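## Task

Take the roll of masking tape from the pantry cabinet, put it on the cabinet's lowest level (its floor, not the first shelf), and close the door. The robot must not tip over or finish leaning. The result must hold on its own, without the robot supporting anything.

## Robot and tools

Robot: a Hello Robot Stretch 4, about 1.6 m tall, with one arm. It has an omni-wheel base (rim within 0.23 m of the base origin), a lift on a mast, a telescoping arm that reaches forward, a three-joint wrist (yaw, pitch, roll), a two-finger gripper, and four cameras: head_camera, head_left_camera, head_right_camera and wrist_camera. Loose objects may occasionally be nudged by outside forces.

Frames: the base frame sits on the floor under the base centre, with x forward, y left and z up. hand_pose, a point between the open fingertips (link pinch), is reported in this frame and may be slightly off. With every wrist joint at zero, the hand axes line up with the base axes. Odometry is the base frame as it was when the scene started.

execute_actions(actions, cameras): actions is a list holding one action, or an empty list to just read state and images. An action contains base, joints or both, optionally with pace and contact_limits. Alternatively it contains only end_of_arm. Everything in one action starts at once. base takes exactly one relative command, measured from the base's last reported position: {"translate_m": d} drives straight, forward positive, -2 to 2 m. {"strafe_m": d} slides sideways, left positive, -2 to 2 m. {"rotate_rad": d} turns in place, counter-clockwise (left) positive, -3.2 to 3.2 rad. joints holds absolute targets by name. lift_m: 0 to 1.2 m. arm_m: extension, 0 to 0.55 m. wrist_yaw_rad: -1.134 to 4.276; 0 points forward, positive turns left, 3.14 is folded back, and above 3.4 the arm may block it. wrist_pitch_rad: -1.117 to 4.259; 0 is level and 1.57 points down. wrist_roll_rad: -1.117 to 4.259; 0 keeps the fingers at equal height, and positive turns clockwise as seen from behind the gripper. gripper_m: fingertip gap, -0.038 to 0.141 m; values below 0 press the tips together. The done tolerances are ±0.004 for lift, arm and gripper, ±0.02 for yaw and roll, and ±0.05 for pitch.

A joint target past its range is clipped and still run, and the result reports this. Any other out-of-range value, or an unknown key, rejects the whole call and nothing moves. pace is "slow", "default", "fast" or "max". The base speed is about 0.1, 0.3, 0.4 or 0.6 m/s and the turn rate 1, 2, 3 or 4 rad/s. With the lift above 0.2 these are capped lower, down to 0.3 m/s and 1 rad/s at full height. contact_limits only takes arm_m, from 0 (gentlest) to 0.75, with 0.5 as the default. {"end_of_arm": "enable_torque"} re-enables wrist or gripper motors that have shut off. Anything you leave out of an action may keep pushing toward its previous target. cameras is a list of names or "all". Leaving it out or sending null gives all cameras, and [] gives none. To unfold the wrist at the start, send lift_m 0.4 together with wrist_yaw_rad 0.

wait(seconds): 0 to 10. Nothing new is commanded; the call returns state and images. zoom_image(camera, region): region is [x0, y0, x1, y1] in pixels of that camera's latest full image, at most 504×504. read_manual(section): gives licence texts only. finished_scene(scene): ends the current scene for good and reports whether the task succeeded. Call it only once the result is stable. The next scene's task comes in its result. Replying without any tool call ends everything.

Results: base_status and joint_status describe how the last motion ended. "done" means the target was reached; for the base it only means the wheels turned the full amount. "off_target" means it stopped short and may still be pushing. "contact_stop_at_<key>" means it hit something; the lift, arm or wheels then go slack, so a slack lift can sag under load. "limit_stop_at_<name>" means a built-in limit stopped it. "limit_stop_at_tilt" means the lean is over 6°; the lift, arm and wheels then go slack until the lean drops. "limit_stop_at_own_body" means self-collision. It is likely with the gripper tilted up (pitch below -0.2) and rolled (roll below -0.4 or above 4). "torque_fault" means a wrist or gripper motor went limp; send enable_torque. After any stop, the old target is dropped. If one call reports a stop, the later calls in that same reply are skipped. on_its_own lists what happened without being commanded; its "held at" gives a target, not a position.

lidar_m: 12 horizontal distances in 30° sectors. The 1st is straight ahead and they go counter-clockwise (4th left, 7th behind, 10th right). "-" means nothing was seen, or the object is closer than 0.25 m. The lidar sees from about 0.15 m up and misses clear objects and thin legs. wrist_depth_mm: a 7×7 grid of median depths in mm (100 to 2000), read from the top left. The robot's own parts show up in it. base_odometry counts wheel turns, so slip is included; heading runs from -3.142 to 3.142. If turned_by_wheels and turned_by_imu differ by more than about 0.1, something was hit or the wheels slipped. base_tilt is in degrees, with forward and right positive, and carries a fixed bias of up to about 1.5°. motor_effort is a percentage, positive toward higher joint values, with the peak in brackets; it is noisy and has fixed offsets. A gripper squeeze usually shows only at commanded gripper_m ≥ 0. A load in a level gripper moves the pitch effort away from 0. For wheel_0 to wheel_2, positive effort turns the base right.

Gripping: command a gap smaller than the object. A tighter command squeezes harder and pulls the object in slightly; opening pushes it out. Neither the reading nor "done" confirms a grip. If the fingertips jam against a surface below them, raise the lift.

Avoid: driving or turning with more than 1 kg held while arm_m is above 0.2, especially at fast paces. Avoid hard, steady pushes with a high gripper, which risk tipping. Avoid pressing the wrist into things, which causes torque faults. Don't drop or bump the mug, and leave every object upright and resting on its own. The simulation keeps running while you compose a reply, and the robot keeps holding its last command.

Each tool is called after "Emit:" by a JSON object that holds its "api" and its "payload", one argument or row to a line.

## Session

Emit:
{"api": "execute_actions", "payload": {
  "actions": []
}}

Scene clock: 0.00 s.
base_odometry: x=+0.000 y=+0.000 heading=+0.000 (m, m, rad; odometry frame)
turned_by_wheels: +0.000 (rad since the last result)
turned_by_imu: +0.000 (rad since the last result)
base_tilt: forward=+0.0 right=-0.4 (deg)
lidar_m: 2.27 2.19 2.28 2.27 1.56 2.28 2.69 1.74 1.87 1.64 1.54 1.60
base_status: not commanded
joint_positions: lift_m=+0.204 arm_m=+0.003 wrist_yaw_rad=+3.150 wrist_pitch_rad=+0.009 wrist_roll_rad=-0.017 gripper_m=+0.057
joint_status: not commanded
motor_effort: lift_m=+18 arm_m=-1 wrist_yaw_rad=+0 wrist_pitch_rad=-8 wrist_roll_rad=-1 gripper_m=+0 wheel_0=+0 wheel_1=-1 wheel_2=+1 (%)
hand_pose: x=-0.1154 y=+0.0851 z=+0.3799 quat_wxyz=(-0.004, -0.004, -0.008, +1.000) (m; base frame)
wrist_depth_mm: - 142 253 - - - - / - 115 141 - - - - / - 118 142 - - - - / 107 140 185 - - - - / 218 - - - - - - / 1336 1537 215 1661 220 1708 1756 / 946 976 976 167 946 1138 1138
pictures: head_camera, head_left_camera, head_right_camera, wrist_camera
Images, in order (width x height): head_camera 420x560, head_left_camera 420x672, head_right_camera 420x672, wrist_camera 616x392.

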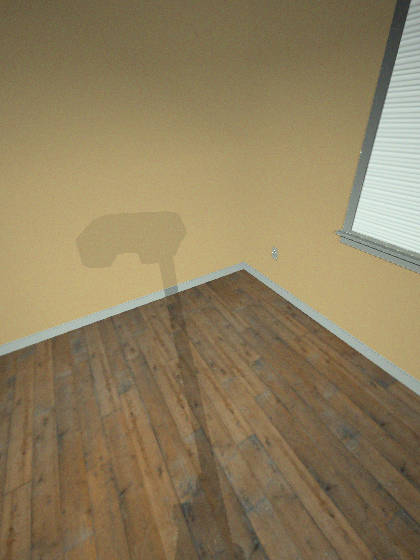

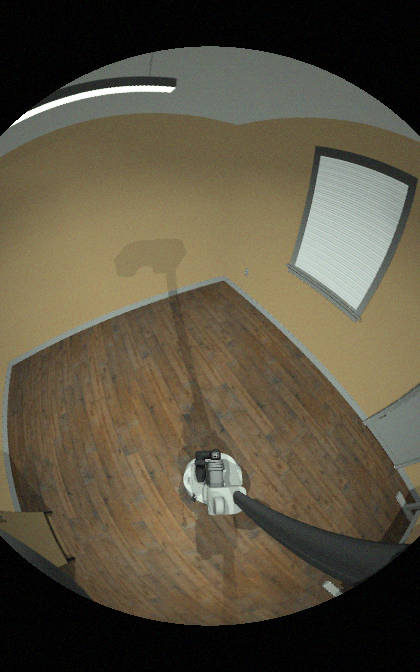

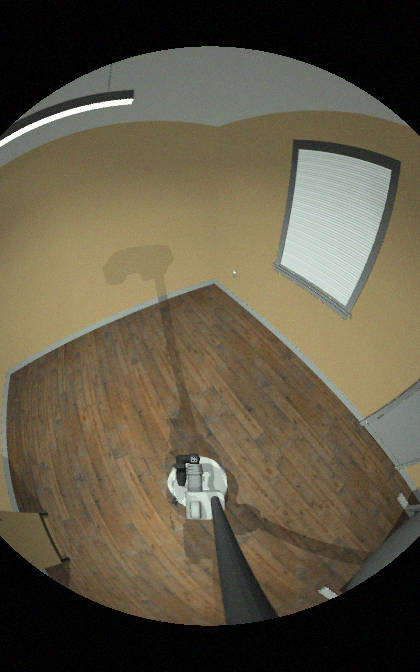

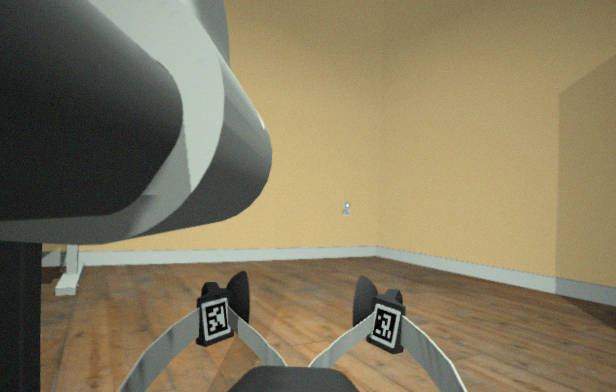

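Emit:
{"api": "execute_actions", "payload": {
  "actions": [
    {"base":{"rotate_rad":2.1},"joints":{"lift_m":0.7,"wrist_yaw_rad":0,"gripper_m":0.1},"pace":"fast"}
  ],
  "cameras": ["head_camera","wrist_camera"]
}}

Scene clock: 5.50 s.
base_odometry: x=+0.000 y=+0.000 heading=+2.099 (m, m, rad; odometry frame)
turned_by_wheels: +2.099 (rad since the last result)
turned_by_imu: +2.113 (rad since the last result)
base_tilt: forward=-0.1 right=-0.4 (deg)
lidar_m: 1.54 2.28 2.68 1.75 1.84 1.62 1.57 1.64 2.28 2.20 2.29 2.25
base_status: done
joint_positions: lift_m=+0.700 arm_m=+0.003 wrist_yaw_rad=+0.000 wrist_pitch_rad=+0.009 wrist_roll_rad=-0.017 gripper_m=+0.100
joint_status: all done
motor_effort: lift_m=+23(25) arm_m=-1(1) wrist_yaw_rad=-1(7) wrist_pitch_rad=-8(7) wrist_roll_rad=+0(1) gripper_m=+1(3) wheel_0=-3(12) wheel_1=-5(13) wheel_2=-3(12) (%)
hand_pose: x=+0.4623 y=-0.0873 z=+0.8752 quat_wxyz=(+1.000, -0.008, +0.005, +0.000) (m; base frame)
wrist_depth_mm: - - 1983 1983 1921 1983 1921 / - - 1397 1366 1983 - 1983 / - - 1397 1366 - 1983 1983 / 1983 - 1397 1366 1983 1983 1921 / - 1983 1366 1366 1983 1983 1921 / - - 1366 1397 219 1983 1921 / 1983 - 1366 159 1921 1983 1921
pictures: head_camera, wrist_camera
Images, in order (width x height): head_camera 420x560, wrist_camera 616x392.

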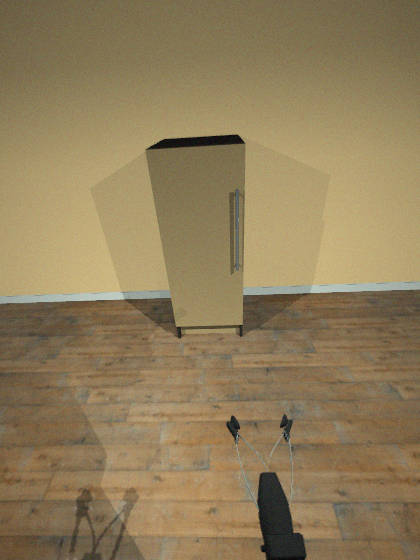

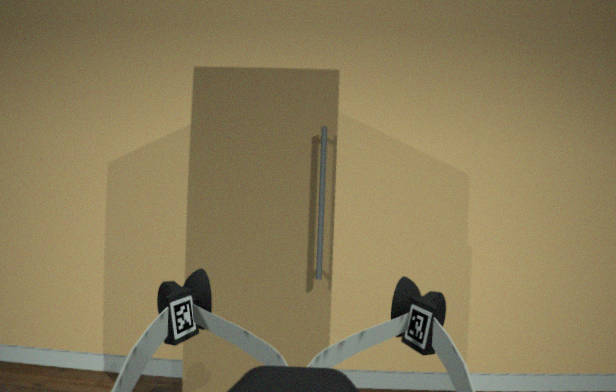

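Emit:
{"api": "execute_actions", "payload": {
  "actions": [
    {"base":{"translate_m":0.66},"joints":{"arm_m":0.2},"pace":"fast"}
  ],
  "cameras": ["head_camera","wrist_camera"]
}}

Scene clock: 14.77 s.
base_odometry: x=-0.333 y=+0.570 heading=+2.100 (m, m, rad; odometry frame)
turned_by_wheels: +0.001 (rad since the last result)
turned_by_imu: -0.002 (rad since the last result)
base_tilt: forward=+0.0 right=-0.4 (deg)
lidar_m: 0.89 0.97 2.21 2.30 1.86 2.31 2.23 2.34 2.30 2.22 2.11 1.57
base_status: done
joint_positions: lift_m=+0.700 arm_m=+0.199 wrist_yaw_rad=+0.000 wrist_pitch_rad=+0.009 wrist_roll_rad=-0.017 gripper_m=+0.100
joint_status: all done
motor_effort: lift_m=+23(24) arm_m=+4(5) wrist_yaw_rad=+0(2) wrist_pitch_rad=-7(8) wrist_roll_rad=-2(1) gripper_m=+0(0) wheel_0=+3(9) wheel_1=+5(11) wheel_2=+0(15) (%)
hand_pose: x=+0.6586 y=-0.0874 z=+0.8753 quat_wxyz=(+1.000, -0.008, +0.005, +0.000) (m; base frame)
wrist_depth_mm: 517 512 512 508 1098 1098 1098 / 517 517 512 508 1098 1098 1098 / 517 512 512 508 1098 1098 1098 / 517 512 512 504 1118 1098 1078 / 512 508 508 508 1118 1098 1098 / 517 512 508 504 220 1078 1078 / 517 508 508 159 1098 1098 1098
pictures: head_camera, wrist_camera
Images, in order (width x height): head_camera 420x560, wrist_camera 616x392.

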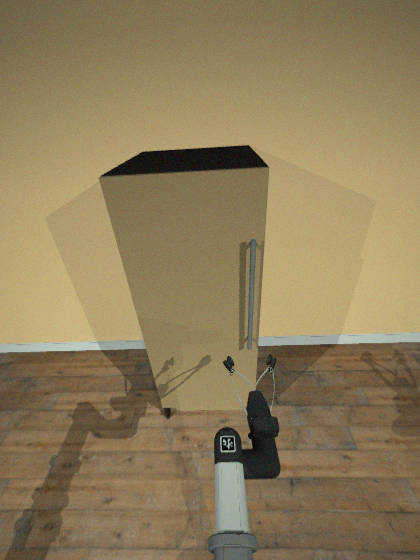

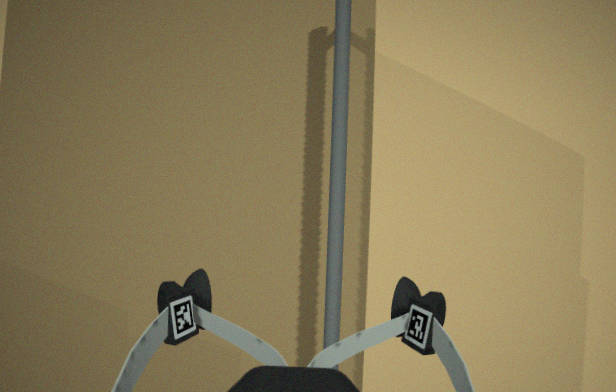

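Emit:
{"api": "execute_actions", "payload": {
  "actions": [
    {"base":{"strafe_m":-0.032},"joints":{"arm_m":0.44,"gripper_m":0.06},"contact_limits":{"arm_m":0.2}}
  ],
  "cameras": ["wrist_camera"]
}}

Scene clock: 21.87 s.
base_odometry: x=-0.305 y=+0.586 heading=+2.100 (m, m, rad; odometry frame)
turned_by_wheels: +0.000 (rad since the last result)
turned_by_imu: +0.000 (rad since the last result)
base_tilt: forward=+0.0 right=-0.4 (deg)
lidar_m: 0.87 0.97 2.20 2.33 1.91 2.32 2.24 2.33 2.25 2.18 2.12 1.57
base_status: done
joint_positions: lift_m=+0.700 arm_m=+0.439 wrist_yaw_rad=+0.000 wrist_pitch_rad=+0.009 wrist_roll_rad=-0.017 gripper_m=+0.060
joint_status: all done
motor_effort: lift_m=+23(23) arm_m=+5(7) wrist_yaw_rad=-1(2) wrist_pitch_rad=-8(8) wrist_roll_rad=-1(0) gripper_m=-2(4) wheel_0=+2(11) wheel_1=-3(13) wheel_2=+0(1) (%)
contact_limits: arm_m 0.2
hand_pose: x=+0.8986 y=-0.0874 z=+0.8753 quat_wxyz=(+1.000, -0.008, +0.005, +0.000) (m; base frame)
wrist_depth_mm: 271 268 267 265 866 854 842 / 271 268 266 265 854 854 854 / 270 267 267 264 854 854 842 / 270 267 266 264 866 854 854 / 268 267 265 264 854 854 842 / 268 266 215 263 216 854 854 / 268 266 264 165 854 842 842
pictures: wrist_camera
Images, in order (width x height): wrist_camera 616x392.

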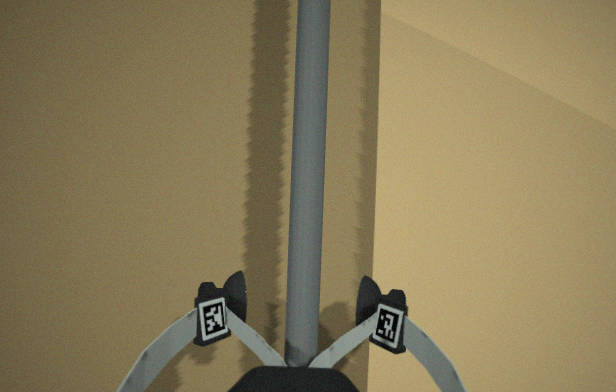

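Emit:
{"api": "execute_actions", "payload": {
  "actions": [
    {"joints":{"gripper_m":-0.012}}
  ],
  "cameras": []
}}

Emit:
{"api": "execute_actions", "payload": {
  "actions": [
    {"base":{"strafe_m":0.02},"joints":{"arm_m":0.32},"pace":"slow"}
  ],
  "cameras": ["wrist_camera"]
}}

Emit:
{"api": "execute_actions", "payload": {
  "actions": [
    {"base":{"strafe_m":0.045},"joints":{"arm_m":0.22},"pace":"slow"}
  ],
  "cameras": ["head_camera","wrist_camera"]
}}

Scene clock: 28.90 s.
base_odometry: x=-0.305 y=+0.586 heading=+2.100 (m, m, rad; odometry frame)
turned_by_wheels: +0.000 (rad since the last result)
turned_by_imu: +0.000 (rad since the last result)
base_tilt: forward=+0.0 right=-0.4 (deg)
lidar_m: 0.87 0.97 2.17 2.32 1.87 2.31 2.23 2.34 2.25 2.17 2.13 1.56
base_status: not commanded
joint_positions: lift_m=+0.700 arm_m=+0.439 wrist_yaw_rad=+0.001 wrist_pitch_rad=+0.009 wrist_roll_rad=-0.017 gripper_m=-0.012
joint_status: all done
motor_effort: lift_m=+23(23) arm_m=+3(5) wrist_yaw_rad=-4(3) wrist_pitch_rad=-7(8) wrist_roll_rad=-1(0) gripper_m=-14(17) wheel_0=+2(2) wheel_1=-3(3) wheel_2=+0(0) (%)
hand_pose: x=+0.8989 y=-0.0870 z=+0.8753 quat_wxyz=(+1.000, -0.008, +0.005, +0.001) (m; base frame)
wrist_depth_mm: 266 264 262 258 866 854 854 / 266 264 260 257 866 854 854 / 265 264 260 257 854 854 854 / 265 263 260 256 854 842 842 / 265 262 259 256 854 854 842 / 265 262 212 207 854 854 842 / 264 260 258 206 187 842 842
pictures: none
No camera images: the call's "cameras" was empty. Leave "cameras" out to get every camera's image.

Scene clock: 31.37 s.
base_odometry: x=-0.323 y=+0.576 heading=+2.100 (m, m, rad; odometry frame)
turned_by_wheels: +0.000 (rad since the last result)
turned_by_imu: +0.000 (rad since the last result)
base_tilt: forward=+0.0 right=-0.4 (deg)
lidar_m: 0.75 0.95 2.19 2.31 1.88 2.31 2.23 2.35 2.27 2.20 2.13 1.57
base_status: done
joint_positions: lift_m=+0.700 arm_m=+0.321 wrist_yaw_rad=+0.010 wrist_pitch_rad=+0.009 wrist_roll_rad=-0.017 gripper_m=-0.012
joint_status: all done
on_its_own: wrist_yaw_rad is at rest, and its effort (-27) is outside its rest range (-13 to +13)
motor_effort: lift_m=+23(23) arm_m=-6(7) wrist_yaw_rad=-27(28) wrist_pitch_rad=-8(8) wrist_roll_rad=-1(1) gripper_m=-11(18) wheel_0=+0(13) wheel_1=+0(7) wheel_2=+2(1) (%)
hand_pose: x=+0.7813 y=-0.0846 z=+0.8752 quat_wxyz=(+1.000, -0.008, +0.005, +0.005) (m; base frame)
wrist_depth_mm: 334 309 283 255 960 960 960 / 336 306 282 257 976 960 976 / 332 304 281 256 960 960 960 / 332 304 281 252 976 960 960 / 332 304 279 252 976 960 960 / 330 303 211 211 960 960 946 / 327 159 276 210 245 960 960
pictures: wrist_camera
Images, in order (width x height): wrist_camera 616x392.

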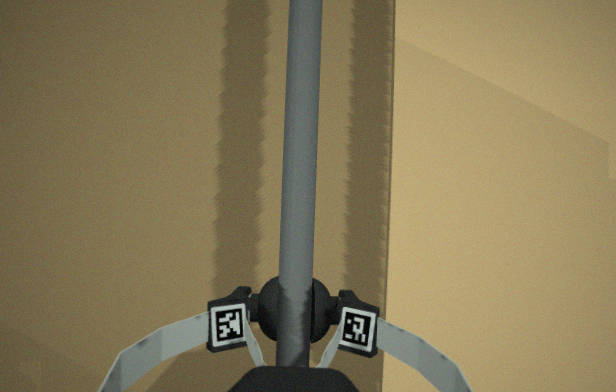

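Scene clock: 33.63 s.
base_odometry: x=-0.361 y=+0.553 heading=+2.101 (m, m, rad; odometry frame)
turned_by_wheels: +0.001 (rad since the last result)
turned_by_imu: +0.001 (rad since the last result)
base_tilt: forward=+0.0 right=-0.4 (deg)
lidar_m: 0.67 0.93 2.20 2.31 1.83 2.30 2.23 2.36 2.33 2.24 2.12 1.57
base_status: done
joint_positions: lift_m=+0.700 arm_m=+0.221 wrist_yaw_rad=+0.014 wrist_pitch_rad=+0.010 wrist_roll_rad=-0.017 gripper_m=-0.011
joint_status: all done
on_its_own: wrist_yaw_rad is at rest, and its effort (-41) is outside its rest range (-13 to +13)
motor_effort: lift_m=+23(23) arm_m=-7(7) wrist_yaw_rad=-41(40) wrist_pitch_rad=-9(9) wrist_roll_rad=-1(0) gripper_m=-16(15) wheel_0=+2(8) wheel_1=+7(10) wheel_2=+4(4) (%)
hand_pose: x=+0.6819 y=-0.0833 z=+0.8751 quat_wxyz=(+1.000, -0.008, +0.005, +0.007) (m; base frame)
wrist_depth_mm: 459 377 314 259 250 1060 1060 / 462 373 312 254 249 1060 1060 / 455 368 310 253 249 1060 1042 / 452 366 307 251 248 1060 1042 / 449 366 307 251 246 1060 1042 / 449 364 207 211 246 1060 1042 / 439 248 297 213 236 1060 1060
pictures: head_camera, wrist_camera
Images, in order (width x height): head_camera 420x560, wrist_camera 616x392.

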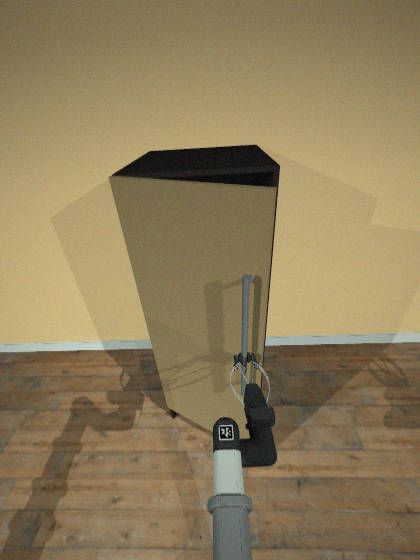

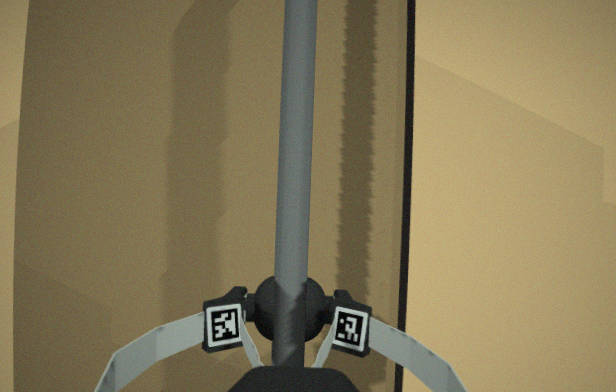

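Emit:
{"api": "execute_actions", "payload": {
  "actions": [
    {"base":{"strafe_m":0.11},"joints":{"arm_m":0.15},"pace":"slow"}
  ],
  "cameras": ["head_camera","wrist_camera"]
}}

Scene clock: 42.40 s.
base_odometry: x=-0.456 y=+0.498 heading=+2.101 (m, m, rad; odometry frame)
turned_by_wheels: +0.000 (rad since the last result)
turned_by_imu: -0.001 (rad since the last result)
base_tilt: forward=+0.0 right=-0.3 (deg)
lidar_m: 0.57 1.59 2.21 2.29 1.73 2.30 2.24 2.35 2.43 2.34 2.11 0.60
base_status: done
joint_positions: lift_m=+0.700 arm_m=+0.150 wrist_yaw_rad=-0.003 wrist_pitch_rad=+0.010 wrist_roll_rad=-0.017 gripper_m=-0.012
joint_status: all done
motor_effort: lift_m=+23(23) arm_m=-3(9) wrist_yaw_rad=+9(41) wrist_pitch_rad=-9(10) wrist_roll_rad=+0(1) gripper_m=-8(18) wheel_0=-6(10) wheel_1=+4(10) wheel_2=-3(5) (%)
hand_pose: x=+0.6096 y=-0.0882 z=+0.8751 quat_wxyz=(+1.000, -0.008, +0.005, -0.001) (m; base frame)
wrist_depth_mm: 1182 508 345 240 213 1160 1160 / 1205 500 342 237 212 1160 1138 / 1182 488 338 236 211 1160 1138 / 1182 480 334 235 210 1160 1160 / 1160 477 332 234 209 1160 1138 / 1182 473 293 195 202 1160 1138 / 1182 469 303 189 200 1160 1138
pictures: head_camera, wrist_camera
Images, in order (width x height): head_camera 420x560, wrist_camera 616x392.

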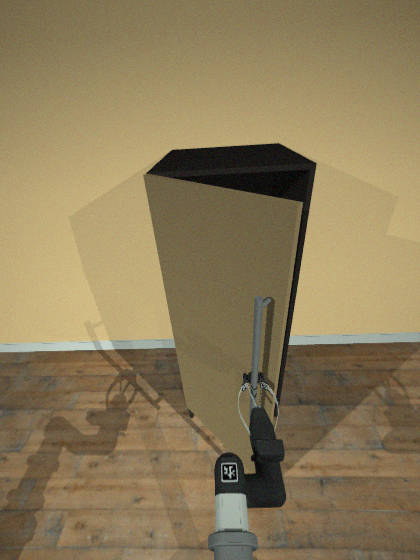

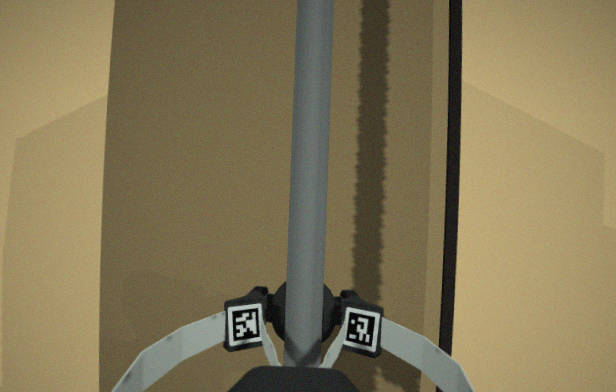

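Emit:
{"api": "execute_actions", "payload": {
  "actions": [
    {"base":{"strafe_m":0.1},"joints":{"arm_m":0.1},"pace":"slow"}
  ],
  "cameras": ["head_camera","wrist_camera"]
}}

Scene clock: 49.27 s.
base_odometry: x=-0.542 y=+0.447 heading=+2.101 (m, m, rad; odometry frame)
turned_by_wheels: +0.000 (rad since the last result)
turned_by_imu: +0.000 (rad since the last result)
base_tilt: forward=+0.0 right=-0.4 (deg)
lidar_m: 0.51 1.60 2.20 2.27 1.62 2.23 2.22 2.34 2.55 2.46 2.12 0.51
base_status: done
joint_positions: lift_m=+0.700 arm_m=+0.101 wrist_yaw_rad=+0.000 wrist_pitch_rad=+0.010 wrist_roll_rad=-0.017 gripper_m=-0.012
joint_status: all done
motor_effort: lift_m=+23(23) arm_m=-4(5) wrist_yaw_rad=+0(11) wrist_pitch_rad=-9(10) wrist_roll_rad=-1(1) gripper_m=-9(12) wheel_0=-4(12) wheel_1=+6(9) wheel_2=+0(2) (%)
hand_pose: x=+0.5601 y=-0.0873 z=+0.8751 quat_wxyz=(+1.000, -0.008, +0.005, +0.000) (m; base frame)
wrist_depth_mm: 1229 1229 477 242 202 621 1182 / 1255 1229 466 239 201 627 1205 / 1229 1255 455 237 200 621 1182 / 1229 1229 449 235 198 621 1205 / 1229 1229 439 185 197 621 1182 / 1229 1229 399 190 186 640 1205 / 1229 1229 340 178 181 654 1182
pictures: head_camera, wrist_camera
Images, in order (width x height): head_camera 420x560, wrist_camera 616x392.

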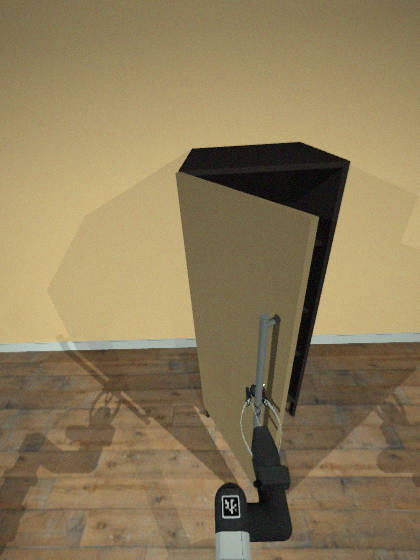

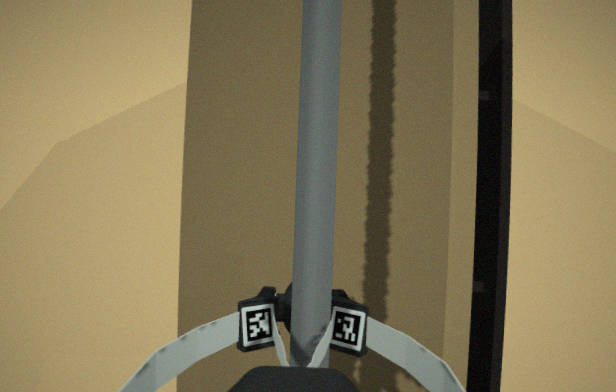

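Emit:
{"api": "execute_actions", "payload": {
  "actions": [
    {"base":{"strafe_m":0.12},"joints":{"arm_m":0.07},"pace":"slow"}
  ],
  "cameras": ["head_camera","wrist_camera"]
}}

Scene clock: 55.07 s.
base_odometry: x=-0.645 y=+0.387 heading=+2.101 (m, m, rad; odometry frame)
turned_by_wheels: +0.000 (rad since the last result)
turned_by_imu: +0.000 (rad since the last result)
base_tilt: forward=+0.0 right=-0.4 (deg)
lidar_m: 0.47 1.61 2.23 2.18 1.52 2.06 2.22 2.33 2.65 2.58 2.14 0.45
base_status: done
joint_positions: lift_m=+0.700 arm_m=+0.071 wrist_yaw_rad=+0.000 wrist_pitch_rad=+0.010 wrist_roll_rad=-0.017 gripper_m=-0.012
joint_status: all done
motor_effort: lift_m=+23(23) arm_m=-4(5) wrist_yaw_rad=-1(11) wrist_pitch_rad=-9(9) wrist_roll_rad=-2(1) gripper_m=-7(9) wheel_0=-4(7) wheel_1=+7(10) wheel_2=+0(0) (%)
hand_pose: x=+0.5302 y=-0.0873 z=+0.8751 quat_wxyz=(+1.000, -0.008, +0.005, +0.000) (m; base frame)
wrist_depth_mm: 1281 1281 1255 252 182 788 741 / 1281 1281 1255 249 180 668 732 / 1281 1255 1255 175 179 759 741 / 1281 1281 1281 174 177 778 741 / 1281 1255 1255 236 174 723 723 / 1255 1255 1229 190 171 676 715 / 1255 1281 603 169 168 798 699
pictures: head_camera, wrist_camera
Images, in order (width x height): head_camera 420x560, wrist_camera 616x392.

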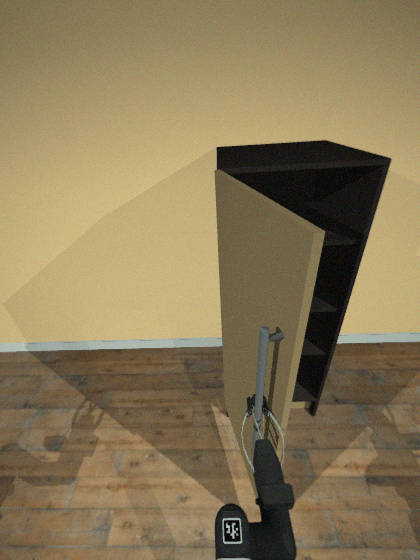

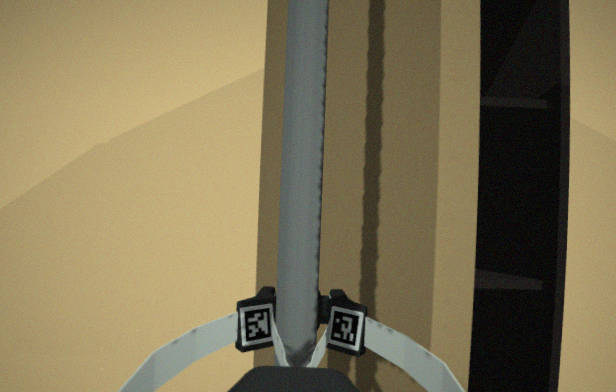

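Emit:
{"api": "execute_actions", "payload": {
  "actions": [
    {"base":{"strafe_m":0.09},"joints":{"arm_m":0.05},"pace":"slow"}
  ],
  "cameras": ["head_camera","wrist_camera"]
}}

Scene clock: 64.53 s.
base_odometry: x=-0.723 y=+0.341 heading=+2.101 (m, m, rad; odometry frame)
turned_by_wheels: +0.000 (rad since the last result)
turned_by_imu: +0.000 (rad since the last result)
base_tilt: forward=+0.0 right=-0.4 (deg)
lidar_m: 0.45 1.60 2.19 2.09 1.42 1.89 2.22 2.34 2.77 2.66 2.14 0.43
base_status: done
joint_positions: lift_m=+0.700 arm_m=+0.051 wrist_yaw_rad=+0.000 wrist_pitch_rad=+0.009 wrist_roll_rad=-0.017 gripper_m=-0.012
joint_status: all done
motor_effort: lift_m=+23(23) arm_m=-5(5) wrist_yaw_rad=+0(5) wrist_pitch_rad=-9(9) wrist_roll_rad=-1(1) gripper_m=-9(8) wheel_0=-4(10) wheel_1=+6(11) wheel_2=+0(1) (%)
hand_pose: x=+0.5102 y=-0.0874 z=+0.8752 quat_wxyz=(+1.000, -0.008, +0.005, +0.000) (m; base frame)
wrist_depth_mm: 1281 1308 1281 364 195 946 809 / 1281 1281 1255 353 192 960 759 / 1308 1308 1281 343 189 866 759 / 1281 1281 1281 332 186 1025 788 / 1308 1281 1281 320 182 866 750 / 1281 1281 1281 190 178 931 741 / 1308 1281 1281 182 169 917 759
pictures: head_camera, wrist_camera
Images, in order (width x height): head_camera 420x560, wrist_camera 616x392.

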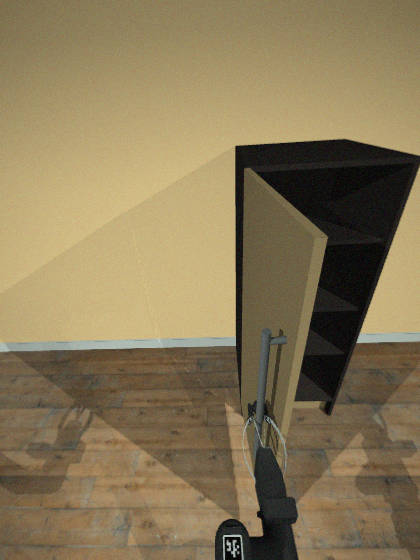

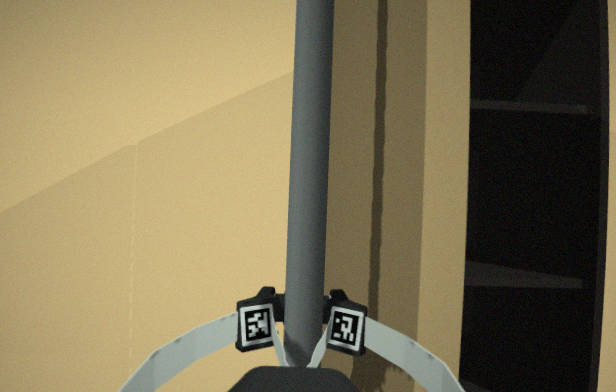

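Emit:
{"api": "execute_actions", "payload": {
  "actions": [
    {"base":{"strafe_m":0.09},"joints":{"gripper_m":0.04},"pace":"slow"}
  ],
  "cameras": ["head_camera","wrist_camera"]
}}

Scene clock: 73.00 s.
base_odometry: x=-0.800 y=+0.296 heading=+2.102 (m, m, rad; odometry frame)
turned_by_wheels: +0.000 (rad since the last result)
turned_by_imu: +0.000 (rad since the last result)
base_tilt: forward=+0.0 right=-0.4 (deg)
lidar_m: 0.48 1.59 2.07 2.02 1.37 1.77 2.21 2.34 2.87 2.75 2.13 0.44
base_status: done
joint_positions: lift_m=+0.700 arm_m=+0.051 wrist_yaw_rad=+0.000 wrist_pitch_rad=+0.009 wrist_roll_rad=-0.017 gripper_m=+0.040
joint_status: all done
motor_effort: lift_m=+23(23) arm_m=-5(5) wrist_yaw_rad=+0(6) wrist_pitch_rad=-9(8) wrist_roll_rad=+0(0) gripper_m=-3(7) wheel_0=-4(6) wheel_1=+7(10) wheel_2=+0(0) (%)
hand_pose: x=+0.5102 y=-0.0873 z=+0.8752 quat_wxyz=(+1.000, -0.008, +0.005, +0.000) (m; base frame)
wrist_depth_mm: 1308 1281 1281 1281 258 157 891 / 1281 1281 1255 1281 252 156 891 / 1308 1281 1281 1281 246 154 842 / 1281 1281 1281 1281 239 151 946 / 1308 1281 1255 1255 282 150 891 / 1281 1308 212 1255 194 150 866 / 1281 1281 1281 159 212 150 904
pictures: head_camera, wrist_camera
Images, in order (width x height): head_camera 420x560, wrist_camera 616x392.

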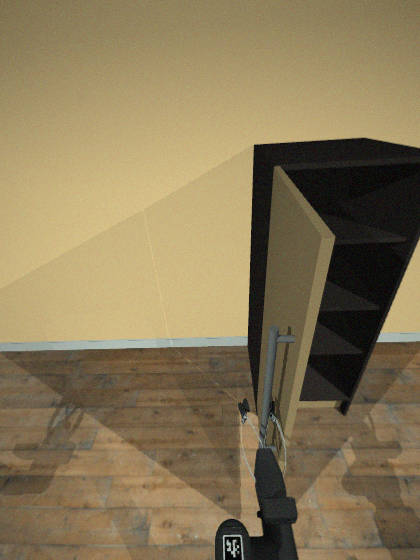

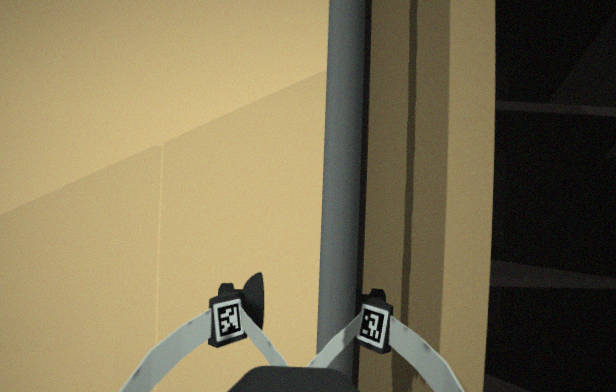

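Emit:
{"api": "execute_actions", "payload": {
  "actions": [
    {"base":{"strafe_m":-0.014},"pace":"slow"}
  ],
  "cameras": ["wrist_camera"]
}}

Emit:
{"api": "execute_actions", "payload": {
  "actions": [
    {"base":{"translate_m":-0.1},"joints":{"arm_m":0.005},"pace":"slow"}
  ],
  "cameras": ["head_camera","wrist_camera"]
}}

Scene clock: 78.47 s.
base_odometry: x=-0.788 y=+0.303 heading=+2.102 (m, m, rad; odometry frame)
turned_by_wheels: +0.000 (rad since the last result)
turned_by_imu: +0.000 (rad since the last result)
base_tilt: forward=+0.0 right=-0.3 (deg)
lidar_m: 0.46 1.61 2.09 2.01 1.37 1.80 2.22 2.33 2.84 2.74 2.16 0.45
base_status: done
joint_positions: lift_m=+0.700 arm_m=+0.051 wrist_yaw_rad=-0.001 wrist_pitch_rad=+0.009 wrist_roll_rad=-0.017 gripper_m=+0.040
joint_status: not commanded
motor_effort: lift_m=+23(23) arm_m=-4(4) wrist_yaw_rad=+3(3) wrist_pitch_rad=-9(9) wrist_roll_rad=-1(1) gripper_m=-3(4) wheel_0=+5(6) wheel_1=-5(10) wheel_2=+0(0) (%)
hand_pose: x=+0.5101 y=-0.0877 z=+0.8752 quat_wxyz=(+1.000, -0.008, +0.005, +0.000) (m; base frame)
wrist_depth_mm: 1308 1308 1281 1308 257 151 878 / 1308 1281 1281 1281 252 151 866 / 1281 1281 1281 1255 247 150 842 / 1308 1281 1281 1255 241 150 917 / 1308 1281 1281 1281 235 150 866 / 1281 1308 213 1255 195 149 842 / 1281 1281 1255 171 218 151 866
pictures: wrist_camera
Images, in order (width x height): wrist_camera 616x392.

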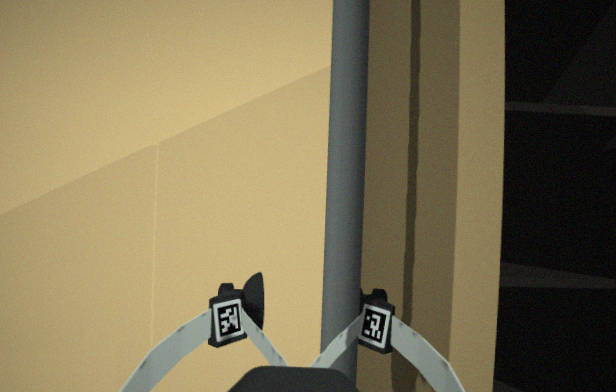

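Scene clock: 80.73 s.
base_odometry: x=-0.738 y=+0.217 heading=+2.101 (m, m, rad; odometry frame)
turned_by_wheels: +0.000 (rad since the last result)
turned_by_imu: +0.000 (rad since the last result)
base_tilt: forward=-0.1 right=-0.5 (deg)
lidar_m: 0.56 1.70 2.10 1.95 1.34 1.79 2.10 2.21 2.83 2.74 2.31 0.54
base_status: done
joint_positions: lift_m=+0.700 arm_m=+0.006 wrist_yaw_rad=+0.000 wrist_pitch_rad=+0.009 wrist_roll_rad=-0.017 gripper_m=+0.040
joint_status: all done
motor_effort: lift_m=+23(23) arm_m=-4(15) wrist_yaw_rad=-1(12) wrist_pitch_rad=-8(10) wrist_roll_rad=-1(0) gripper_m=-3(10) wheel_0=-4(11) wheel_1=-7(10) wheel_2=+4(13) (%)
hand_pose: x=+0.4652 y=-0.0873 z=+0.8753 quat_wxyz=(+1.000, -0.008, +0.005, +0.000) (m; base frame)
wrist_depth_mm: 1464 1464 1464 1430 477 991 878 / 1464 1430 1430 1397 462 1281 917 / 1464 1430 1464 1397 442 1118 866 / 1430 1397 1430 1397 424 1366 917 / 1430 1430 1430 1430 402 1118 854 / 1430 1430 212 1397 293 1281 891 / 1430 1430 1430 159 293 1025 891
pictures: head_camera, wrist_camera
Images, in order (width x height): head_camera 420x560, wrist_camera 616x392.

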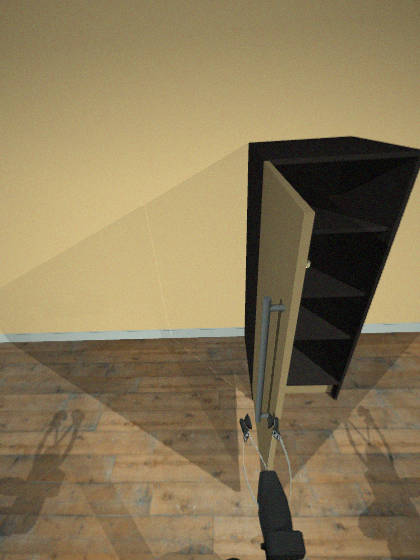

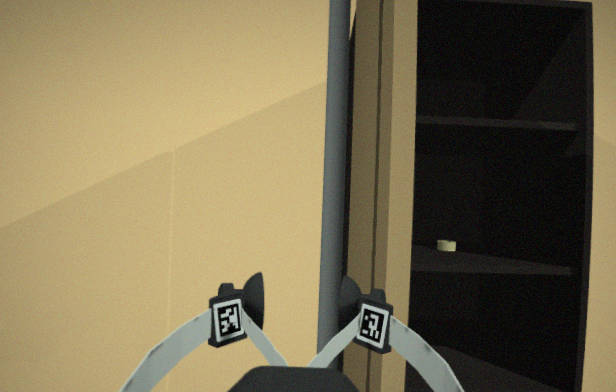

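Emit:
{"api": "execute_actions", "payload": {
  "actions": [
    {"base":{"strafe_m":-0.36},"joints":{"lift_m":0.68}}
  ],
  "cameras": ["head_camera","wrist_camera"]
}}

Scene clock: 87.37 s.
base_odometry: x=-0.427 y=+0.399 heading=+2.101 (m, m, rad; odometry frame)
turned_by_wheels: +0.000 (rad since the last result)
turned_by_imu: -0.001 (rad since the last result)
base_tilt: forward=+0.0 right=-0.4 (deg)
lidar_m: 0.73 0.55 2.34 1.98 1.67 2.18 2.13 2.23 2.46 2.38 2.28 1.09
base_status: done
joint_positions: lift_m=+0.680 arm_m=+0.006 wrist_yaw_rad=+0.000 wrist_pitch_rad=+0.009 wrist_roll_rad=-0.017 gripper_m=+0.040
joint_status: all done
motor_effort: lift_m=+15(21) arm_m=-4(4) wrist_yaw_rad=+0(1) wrist_pitch_rad=-8(8) wrist_roll_rad=-1(1) gripper_m=-2(2) wheel_0=+3(10) wheel_1=-5(13) wheel_2=+0(3) (%)
hand_pose: x=+0.4652 y=-0.0874 z=+0.8559 quat_wxyz=(+1.000, -0.008, +0.005, +0.000) (m; base frame)
wrist_depth_mm: 399 559 946 1042 976 1397 1397 / 394 569 917 1397 1160 1397 1397 / 402 580 960 1281 1042 1430 1366 / 404 585 1078 1397 1308 1397 1366 / 407 597 960 1397 1078 1366 1397 / 407 597 213 1366 820 1397 1397 / 418 525 891 159 842 1397 1366
pictures: head_camera, wrist_camera
Images, in order (width x height): head_camera 420x560, wrist_camera 616x392.

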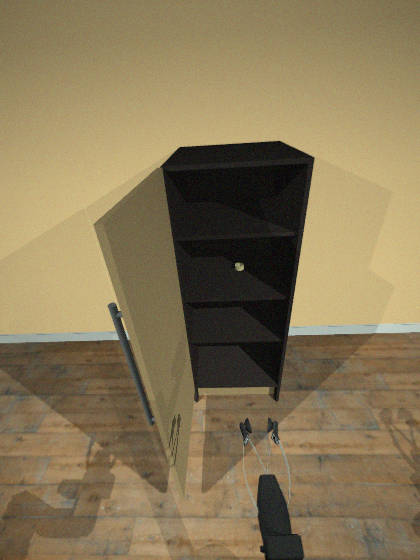

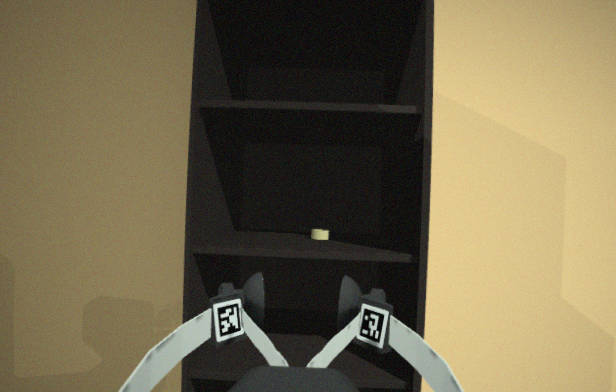

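Emit:
{"api": "execute_actions", "payload": {
  "actions": [
    {"base":{"strafe_m":-0.022},"joints":{"lift_m":0.77,"wrist_pitch_rad":0.4,"gripper_m":0.09}}
  ],
  "cameras": []
}}

Emit:
{"api": "execute_actions", "payload": {
  "actions": [
    {"base":{"translate_m":0.27},"joints":{"arm_m":0.25}}
  ]
}}

Scene clock: 105.20 s.
base_odometry: x=-0.409 y=+0.410 heading=+2.101 (m, m, rad; odometry frame)
turned_by_wheels: +0.000 (rad since the last result)
turned_by_imu: -0.001 (rad since the last result)
base_tilt: forward=+0.0 right=-0.4 (deg)
lidar_m: 0.81 0.55 2.34 1.97 1.69 2.18 2.13 2.24 2.44 2.35 2.29 1.09
base_status: done
joint_positions: lift_m=+0.770 arm_m=+0.006 wrist_yaw_rad=+0.000 wrist_pitch_rad=+0.402 wrist_roll_rad=-0.017 gripper_m=+0.090
joint_status: all done
motor_effort: lift_m=+23(24) arm_m=-4(5) wrist_yaw_rad=+0(0) wrist_pitch_rad=-6(7) wrist_roll_rad=+0(0) gripper_m=+1(1) wheel_0=+0(10) wheel_1=-3(12) wheel_2=+0(1) (%)
hand_pose: x=+0.4422 y=-0.0874 z=+0.8350 quat_wxyz=(+0.980, -0.008, +0.200, +0.002) (m; base frame)
wrist_depth_mm: 427 591 1078 1255 1078 1255 1229 / 424 609 1060 1281 1118 1336 1308 / 433 621 904 1397 1008 1397 1366 / 436 634 1060 1229 1182 1464 1464 / 442 640 991 1464 1397 1537 1537 / 442 609 217 1281 220 1576 1576 / 455 574 1060 160 1098 1281 1308
pictures: none
No camera images: the call's "cameras" was empty. Leave "cameras" out to get every camera's image.

Scene clock: 107.57 s.
base_odometry: x=-0.545 y=+0.642 heading=+2.101 (m, m, rad; odometry frame)
turned_by_wheels: +0.001 (rad since the last result)
turned_by_imu: +0.000 (rad since the last result)
base_tilt: forward=+0.0 right=-0.3 (deg)
lidar_m: 0.76 0.32 1.95 2.40 1.79 2.33 2.38 2.54 2.46 2.36 1.88 0.81
base_status: done
joint_positions: lift_m=+0.770 arm_m=+0.249 wrist_yaw_rad=+0.000 wrist_pitch_rad=+0.402 wrist_roll_rad=-0.017 gripper_m=+0.090
joint_status: all done
motor_effort: lift_m=+23(23) arm_m=+4(6) wrist_yaw_rad=+0(1) wrist_pitch_rad=-7(7) wrist_roll_rad=-1(0) gripper_m=-1(2) wheel_0=+3(8) wheel_1=+5(10) wheel_2=-2(12) (%)
hand_pose: x=+0.6856 y=-0.0874 z=+0.8349 quat_wxyz=(+0.980, -0.008, +0.200, +0.002) (m; base frame)
wrist_depth_mm: 397 564 778 778 768 484 332 / 392 574 820 820 798 480 330 / 397 554 683 699 715 477 329 / 392 436 445 455 466 436 332 / 370 525 366 373 362 364 345 / 407 564 216 699 220 452 1025 / 421 530 564 160 564 397 1078
pictures: head_camera, head_left_camera, head_right_camera, wrist_camera
Images, in order (width x height): head_camera 420x560, head_left_camera 420x672, head_right_camera 420x672, wrist_camera 616x392.

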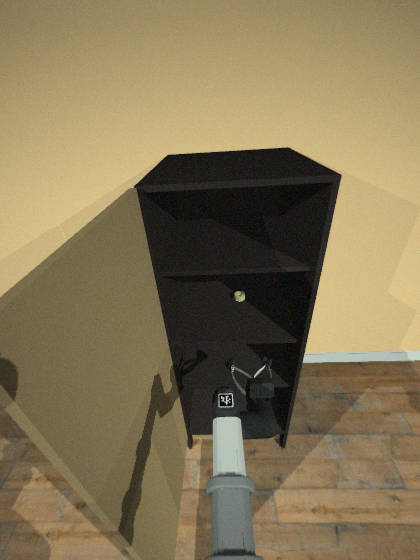

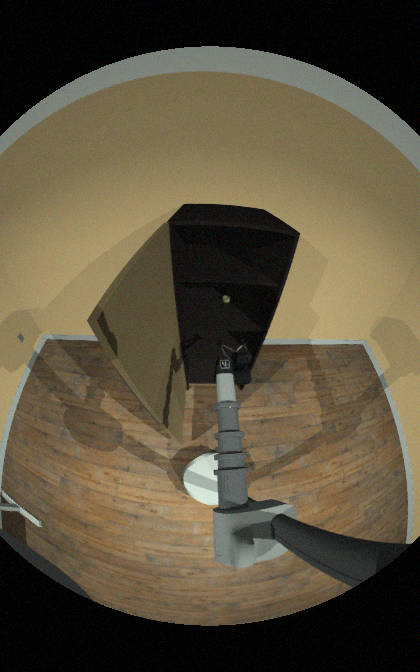

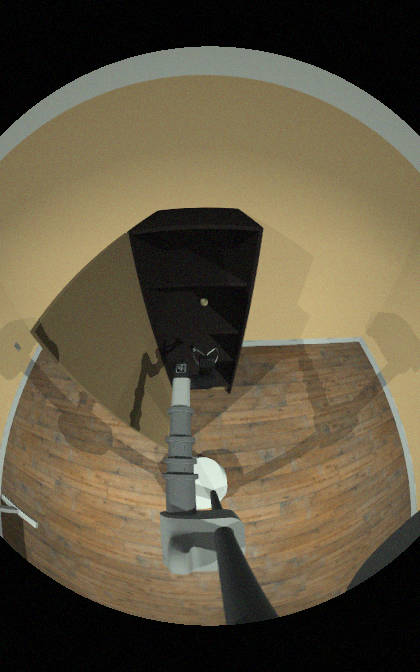

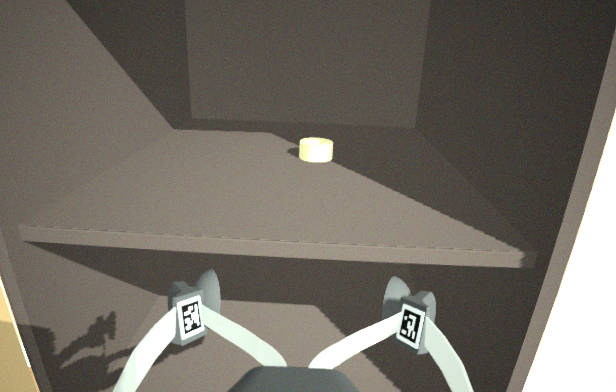

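Emit:
{"api": "execute_actions", "payload": {
  "actions": [
    {"base":{"translate_m":0.07},"joints":{"arm_m":0.45}}
  ],
  "cameras": ["head_left_camera","wrist_camera"]
}}

Scene clock: 117.03 s.
base_odometry: x=-0.580 y=+0.703 heading=+2.102 (m, m, rad; odometry frame)
turned_by_wheels: +0.000 (rad since the last result)
turned_by_imu: +0.000 (rad since the last result)
base_tilt: forward=+0.0 right=-0.4 (deg)
lidar_m: 0.70 0.32 0.28 2.38 1.83 2.30 2.46 2.61 2.46 2.35 1.81 0.73
base_status: done
joint_positions: lift_m=+0.770 arm_m=+0.449 wrist_yaw_rad=+0.000 wrist_pitch_rad=+0.402 wrist_roll_rad=-0.017 gripper_m=+0.090
joint_status: all done
motor_effort: lift_m=+23(23) arm_m=+4(4) wrist_yaw_rad=-1(1) wrist_pitch_rad=-7(7) wrist_roll_rad=-1(1) gripper_m=-2(0) wheel_0=+2(9) wheel_1=+5(10) wheel_2=-3(11) (%)
hand_pose: x=+0.8856 y=-0.0874 z=+0.8349 quat_wxyz=(+0.980, -0.008, +0.200, +0.002) (m; base frame)
wrist_depth_mm: 387 530 530 525 521 496 340 / 387 549 559 554 549 492 338 / 392 549 585 580 574 484 336 / 387 433 445 452 462 439 332 / 315 320 327 320 340 342 319 / 250 253 217 263 220 267 268 / 212 207 213 160 211 220 223
pictures: head_left_camera, wrist_camera
Images, in order (width x height): head_left_camera 420x672, wrist_camera 616x392.

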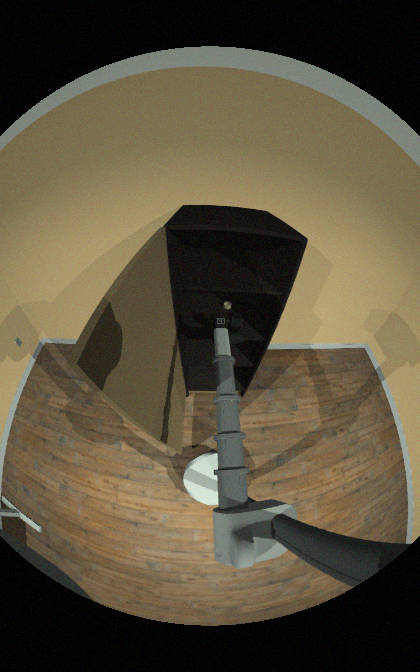

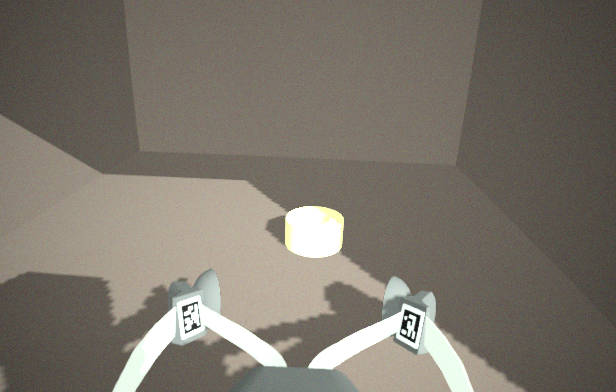

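Emit:
{"api": "execute_actions", "payload": {
  "actions": [
    {"base":{"strafe_m":-0.007},"joints":{"lift_m":0.759,"arm_m":0.5}}
  ],
  "cameras": ["wrist_camera"]
}}

Emit:
{"api": "execute_actions", "payload": {
  "actions": [
    {"base":{"translate_m":0.012},"joints":{"arm_m":0.55},"contact_limits":{"arm_m":0.2}}
  ],
  "cameras": ["wrist_camera"]
}}

Scene clock: 130.33 s.
base_odometry: x=-0.575 y=+0.706 heading=+2.102 (m, m, rad; odometry frame)
turned_by_wheels: +0.000 (rad since the last result)
turned_by_imu: +0.000 (rad since the last result)
base_tilt: forward=-0.1 right=-0.4 (deg)
lidar_m: 0.70 0.32 0.30 2.40 1.81 2.30 2.47 2.61 2.44 2.35 1.79 0.73
base_status: done
joint_positions: lift_m=+0.760 arm_m=+0.499 wrist_yaw_rad=-0.002 wrist_pitch_rad=+0.397 wrist_roll_rad=-0.017 gripper_m=+0.090
joint_status: all done
motor_effort: lift_m=+11(21) arm_m=+6(4) wrist_yaw_rad=+4(5) wrist_pitch_rad=+7(7) wrist_roll_rad=-2(1) gripper_m=-1(2) wheel_0=+4(8) wheel_1=-5(9) wheel_2=+0(2) (%)
hand_pose: x=+0.9357 y=-0.0878 z=+0.8262 quat_wxyz=(+0.980, -0.008, +0.197, +0.001) (m; base frame)
wrist_depth_mm: 399 488 484 480 477 466 325 / 397 508 512 504 500 473 325 / 404 535 539 530 525 469 324 / 387 421 433 442 452 427 320 / 304 310 317 287 329 332 307 / 241 244 230 254 217 258 259 / 204 198 205 158 203 211 216
pictures: wrist_camera
Images, in order (width x height): wrist_camera 616x392.

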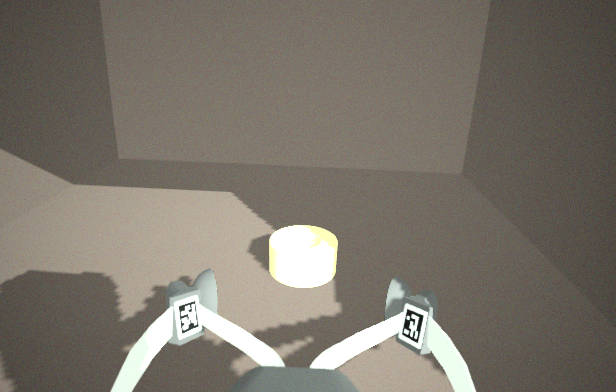

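Scene clock: 131.33 s.
base_odometry: x=-0.580 y=+0.716 heading=+2.102 (m, m, rad; odometry frame)
turned_by_wheels: +0.000 (rad since the last result)
turned_by_imu: +0.000 (rad since the last result)
base_tilt: forward=-0.1 right=-0.4 (deg)
lidar_m: 0.68 0.29 0.29 2.40 1.82 2.34 2.49 2.63 2.45 2.35 1.78 0.72
base_status: done
joint_positions: lift_m=+0.760 arm_m=+0.549 wrist_yaw_rad=-0.002 wrist_pitch_rad=+0.397 wrist_roll_rad=-0.017 gripper_m=+0.090
joint_status: all done
motor_effort: lift_m=+12(12) arm_m=+6(10) wrist_yaw_rad=+6(6) wrist_pitch_rad=+8(8) wrist_roll_rad=-1(1) gripper_m=+2(1) wheel_0=+3(6) wheel_1=+7(7) wheel_2=-5(13) (%)
contact_limits: arm_m 0.2
hand_pose: x=+0.9857 y=-0.0879 z=+0.8263 quat_wxyz=(+0.980, -0.008, +0.197, +0.001) (m; base frame)
wrist_depth_mm: 397 430 424 421 418 413 329 / 394 455 449 442 442 433 327 / 402 477 473 469 466 452 325 / 387 421 430 442 449 427 322 / 304 310 319 322 329 332 310 / 240 244 230 223 217 258 260 / 204 197 205 157 203 211 216
pictures: wrist_camera
Images, in order (width x height): wrist_camera 616x392.

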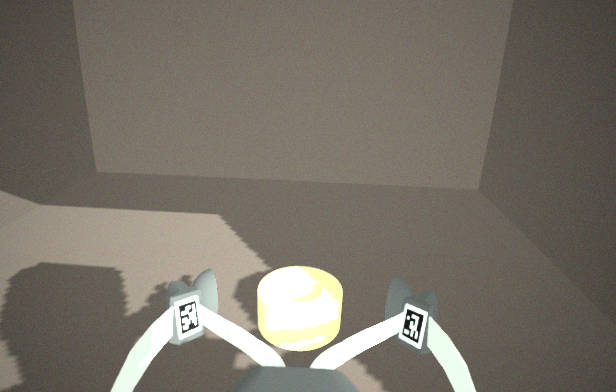

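Emit:
{"api": "execute_actions", "payload": {
  "actions": [
    {"joints":{"lift_m":0.766,"gripper_m":0.06}}
  ],
  "cameras": ["wrist_camera"]
}}

Emit:
{"api": "execute_actions", "payload": {
  "actions": [
    {"joints":{"gripper_m":0.005}}
  ],
  "cameras": ["wrist_camera"]
}}

Scene clock: 135.57 s.
base_odometry: x=-0.580 y=+0.716 heading=+2.102 (m, m, rad; odometry frame)
turned_by_wheels: +0.000 (rad since the last result)
turned_by_imu: +0.000 (rad since the last result)
base_tilt: forward=+0.0 right=-0.4 (deg)
lidar_m: 0.69 0.31 0.27 2.38 1.83 2.31 2.47 2.60 2.46 2.35 1.78 0.72
base_status: not commanded
joint_positions: lift_m=+0.766 arm_m=+0.549 wrist_yaw_rad=+0.000 wrist_pitch_rad=+0.402 wrist_roll_rad=-0.017 gripper_m=+0.060
joint_status: all done
motor_effort: lift_m=+23(22) arm_m=+5(6) wrist_yaw_rad=+1(6) wrist_pitch_rad=-6(8) wrist_roll_rad=+0(1) gripper_m=-4(3) wheel_0=+3(3) wheel_1=+7(6) wheel_2=-5(5) (%)
hand_pose: x=+0.9855 y=-0.0875 z=+0.8310 quat_wxyz=(+0.980, -0.008, +0.200, +0.001) (m; base frame)
wrist_depth_mm: 394 430 424 424 418 413 330 / 394 452 445 445 439 433 329 / 402 480 473 469 466 452 329 / 389 424 433 442 452 427 324 / 307 314 320 325 329 334 312 / 243 248 215 224 216 262 262 / 207 202 202 166 201 217 218
pictures: wrist_camera
Images, in order (width x height): wrist_camera 616x392.

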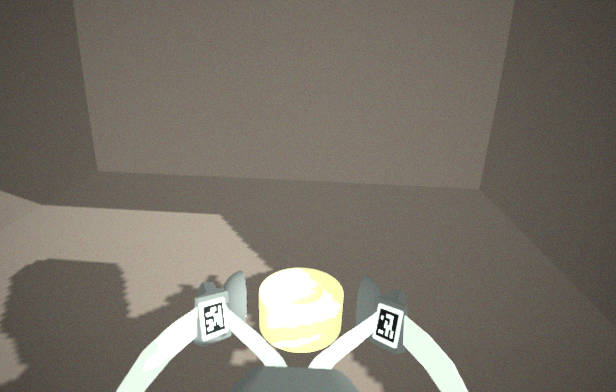

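Scene clock: 136.90 s.
base_odometry: x=-0.580 y=+0.716 heading=+2.102 (m, m, rad; odometry frame)
turned_by_wheels: +0.000 (rad since the last result)
turned_by_imu: +0.000 (rad since the last result)
base_tilt: forward=+0.0 right=-0.4 (deg)
lidar_m: 0.68 0.32 0.29 2.39 1.84 2.32 2.48 2.62 2.44 2.35 1.79 0.72
base_status: not commanded
joint_positions: lift_m=+0.766 arm_m=+0.549 wrist_yaw_rad=+0.000 wrist_pitch_rad=+0.402 wrist_roll_rad=-0.017 gripper_m=+0.005
joint_status: all done
motor_effort: lift_m=+24(23) arm_m=+5(5) wrist_yaw_rad=+1(2) wrist_pitch_rad=-7(7) wrist_roll_rad=-1(2) gripper_m=-16(20) wheel_0=+3(3) wheel_1=+7(6) wheel_2=-5(5) (%)
hand_pose: x=+0.9855 y=-0.0875 z=+0.8310 quat_wxyz=(+0.980, -0.008, +0.200, +0.001) (m; base frame)
wrist_depth_mm: 394 430 427 421 418 413 329 / 394 452 449 445 439 433 327 / 399 477 473 469 466 452 327 / 387 421 433 439 449 427 324 / 307 314 319 325 329 334 310 / 243 248 206 211 211 260 262 / 208 196 202 207 198 210 217
pictures: wrist_camera
Images, in order (width x height): wrist_camera 616x392.

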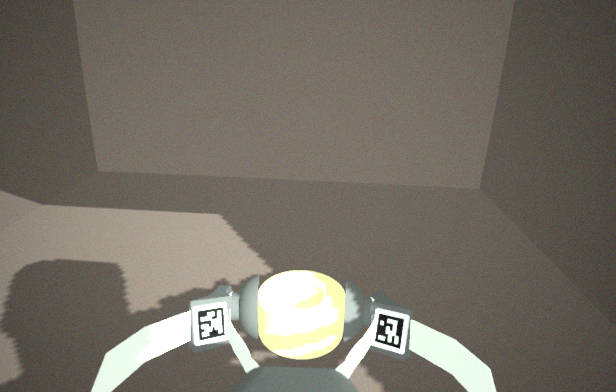

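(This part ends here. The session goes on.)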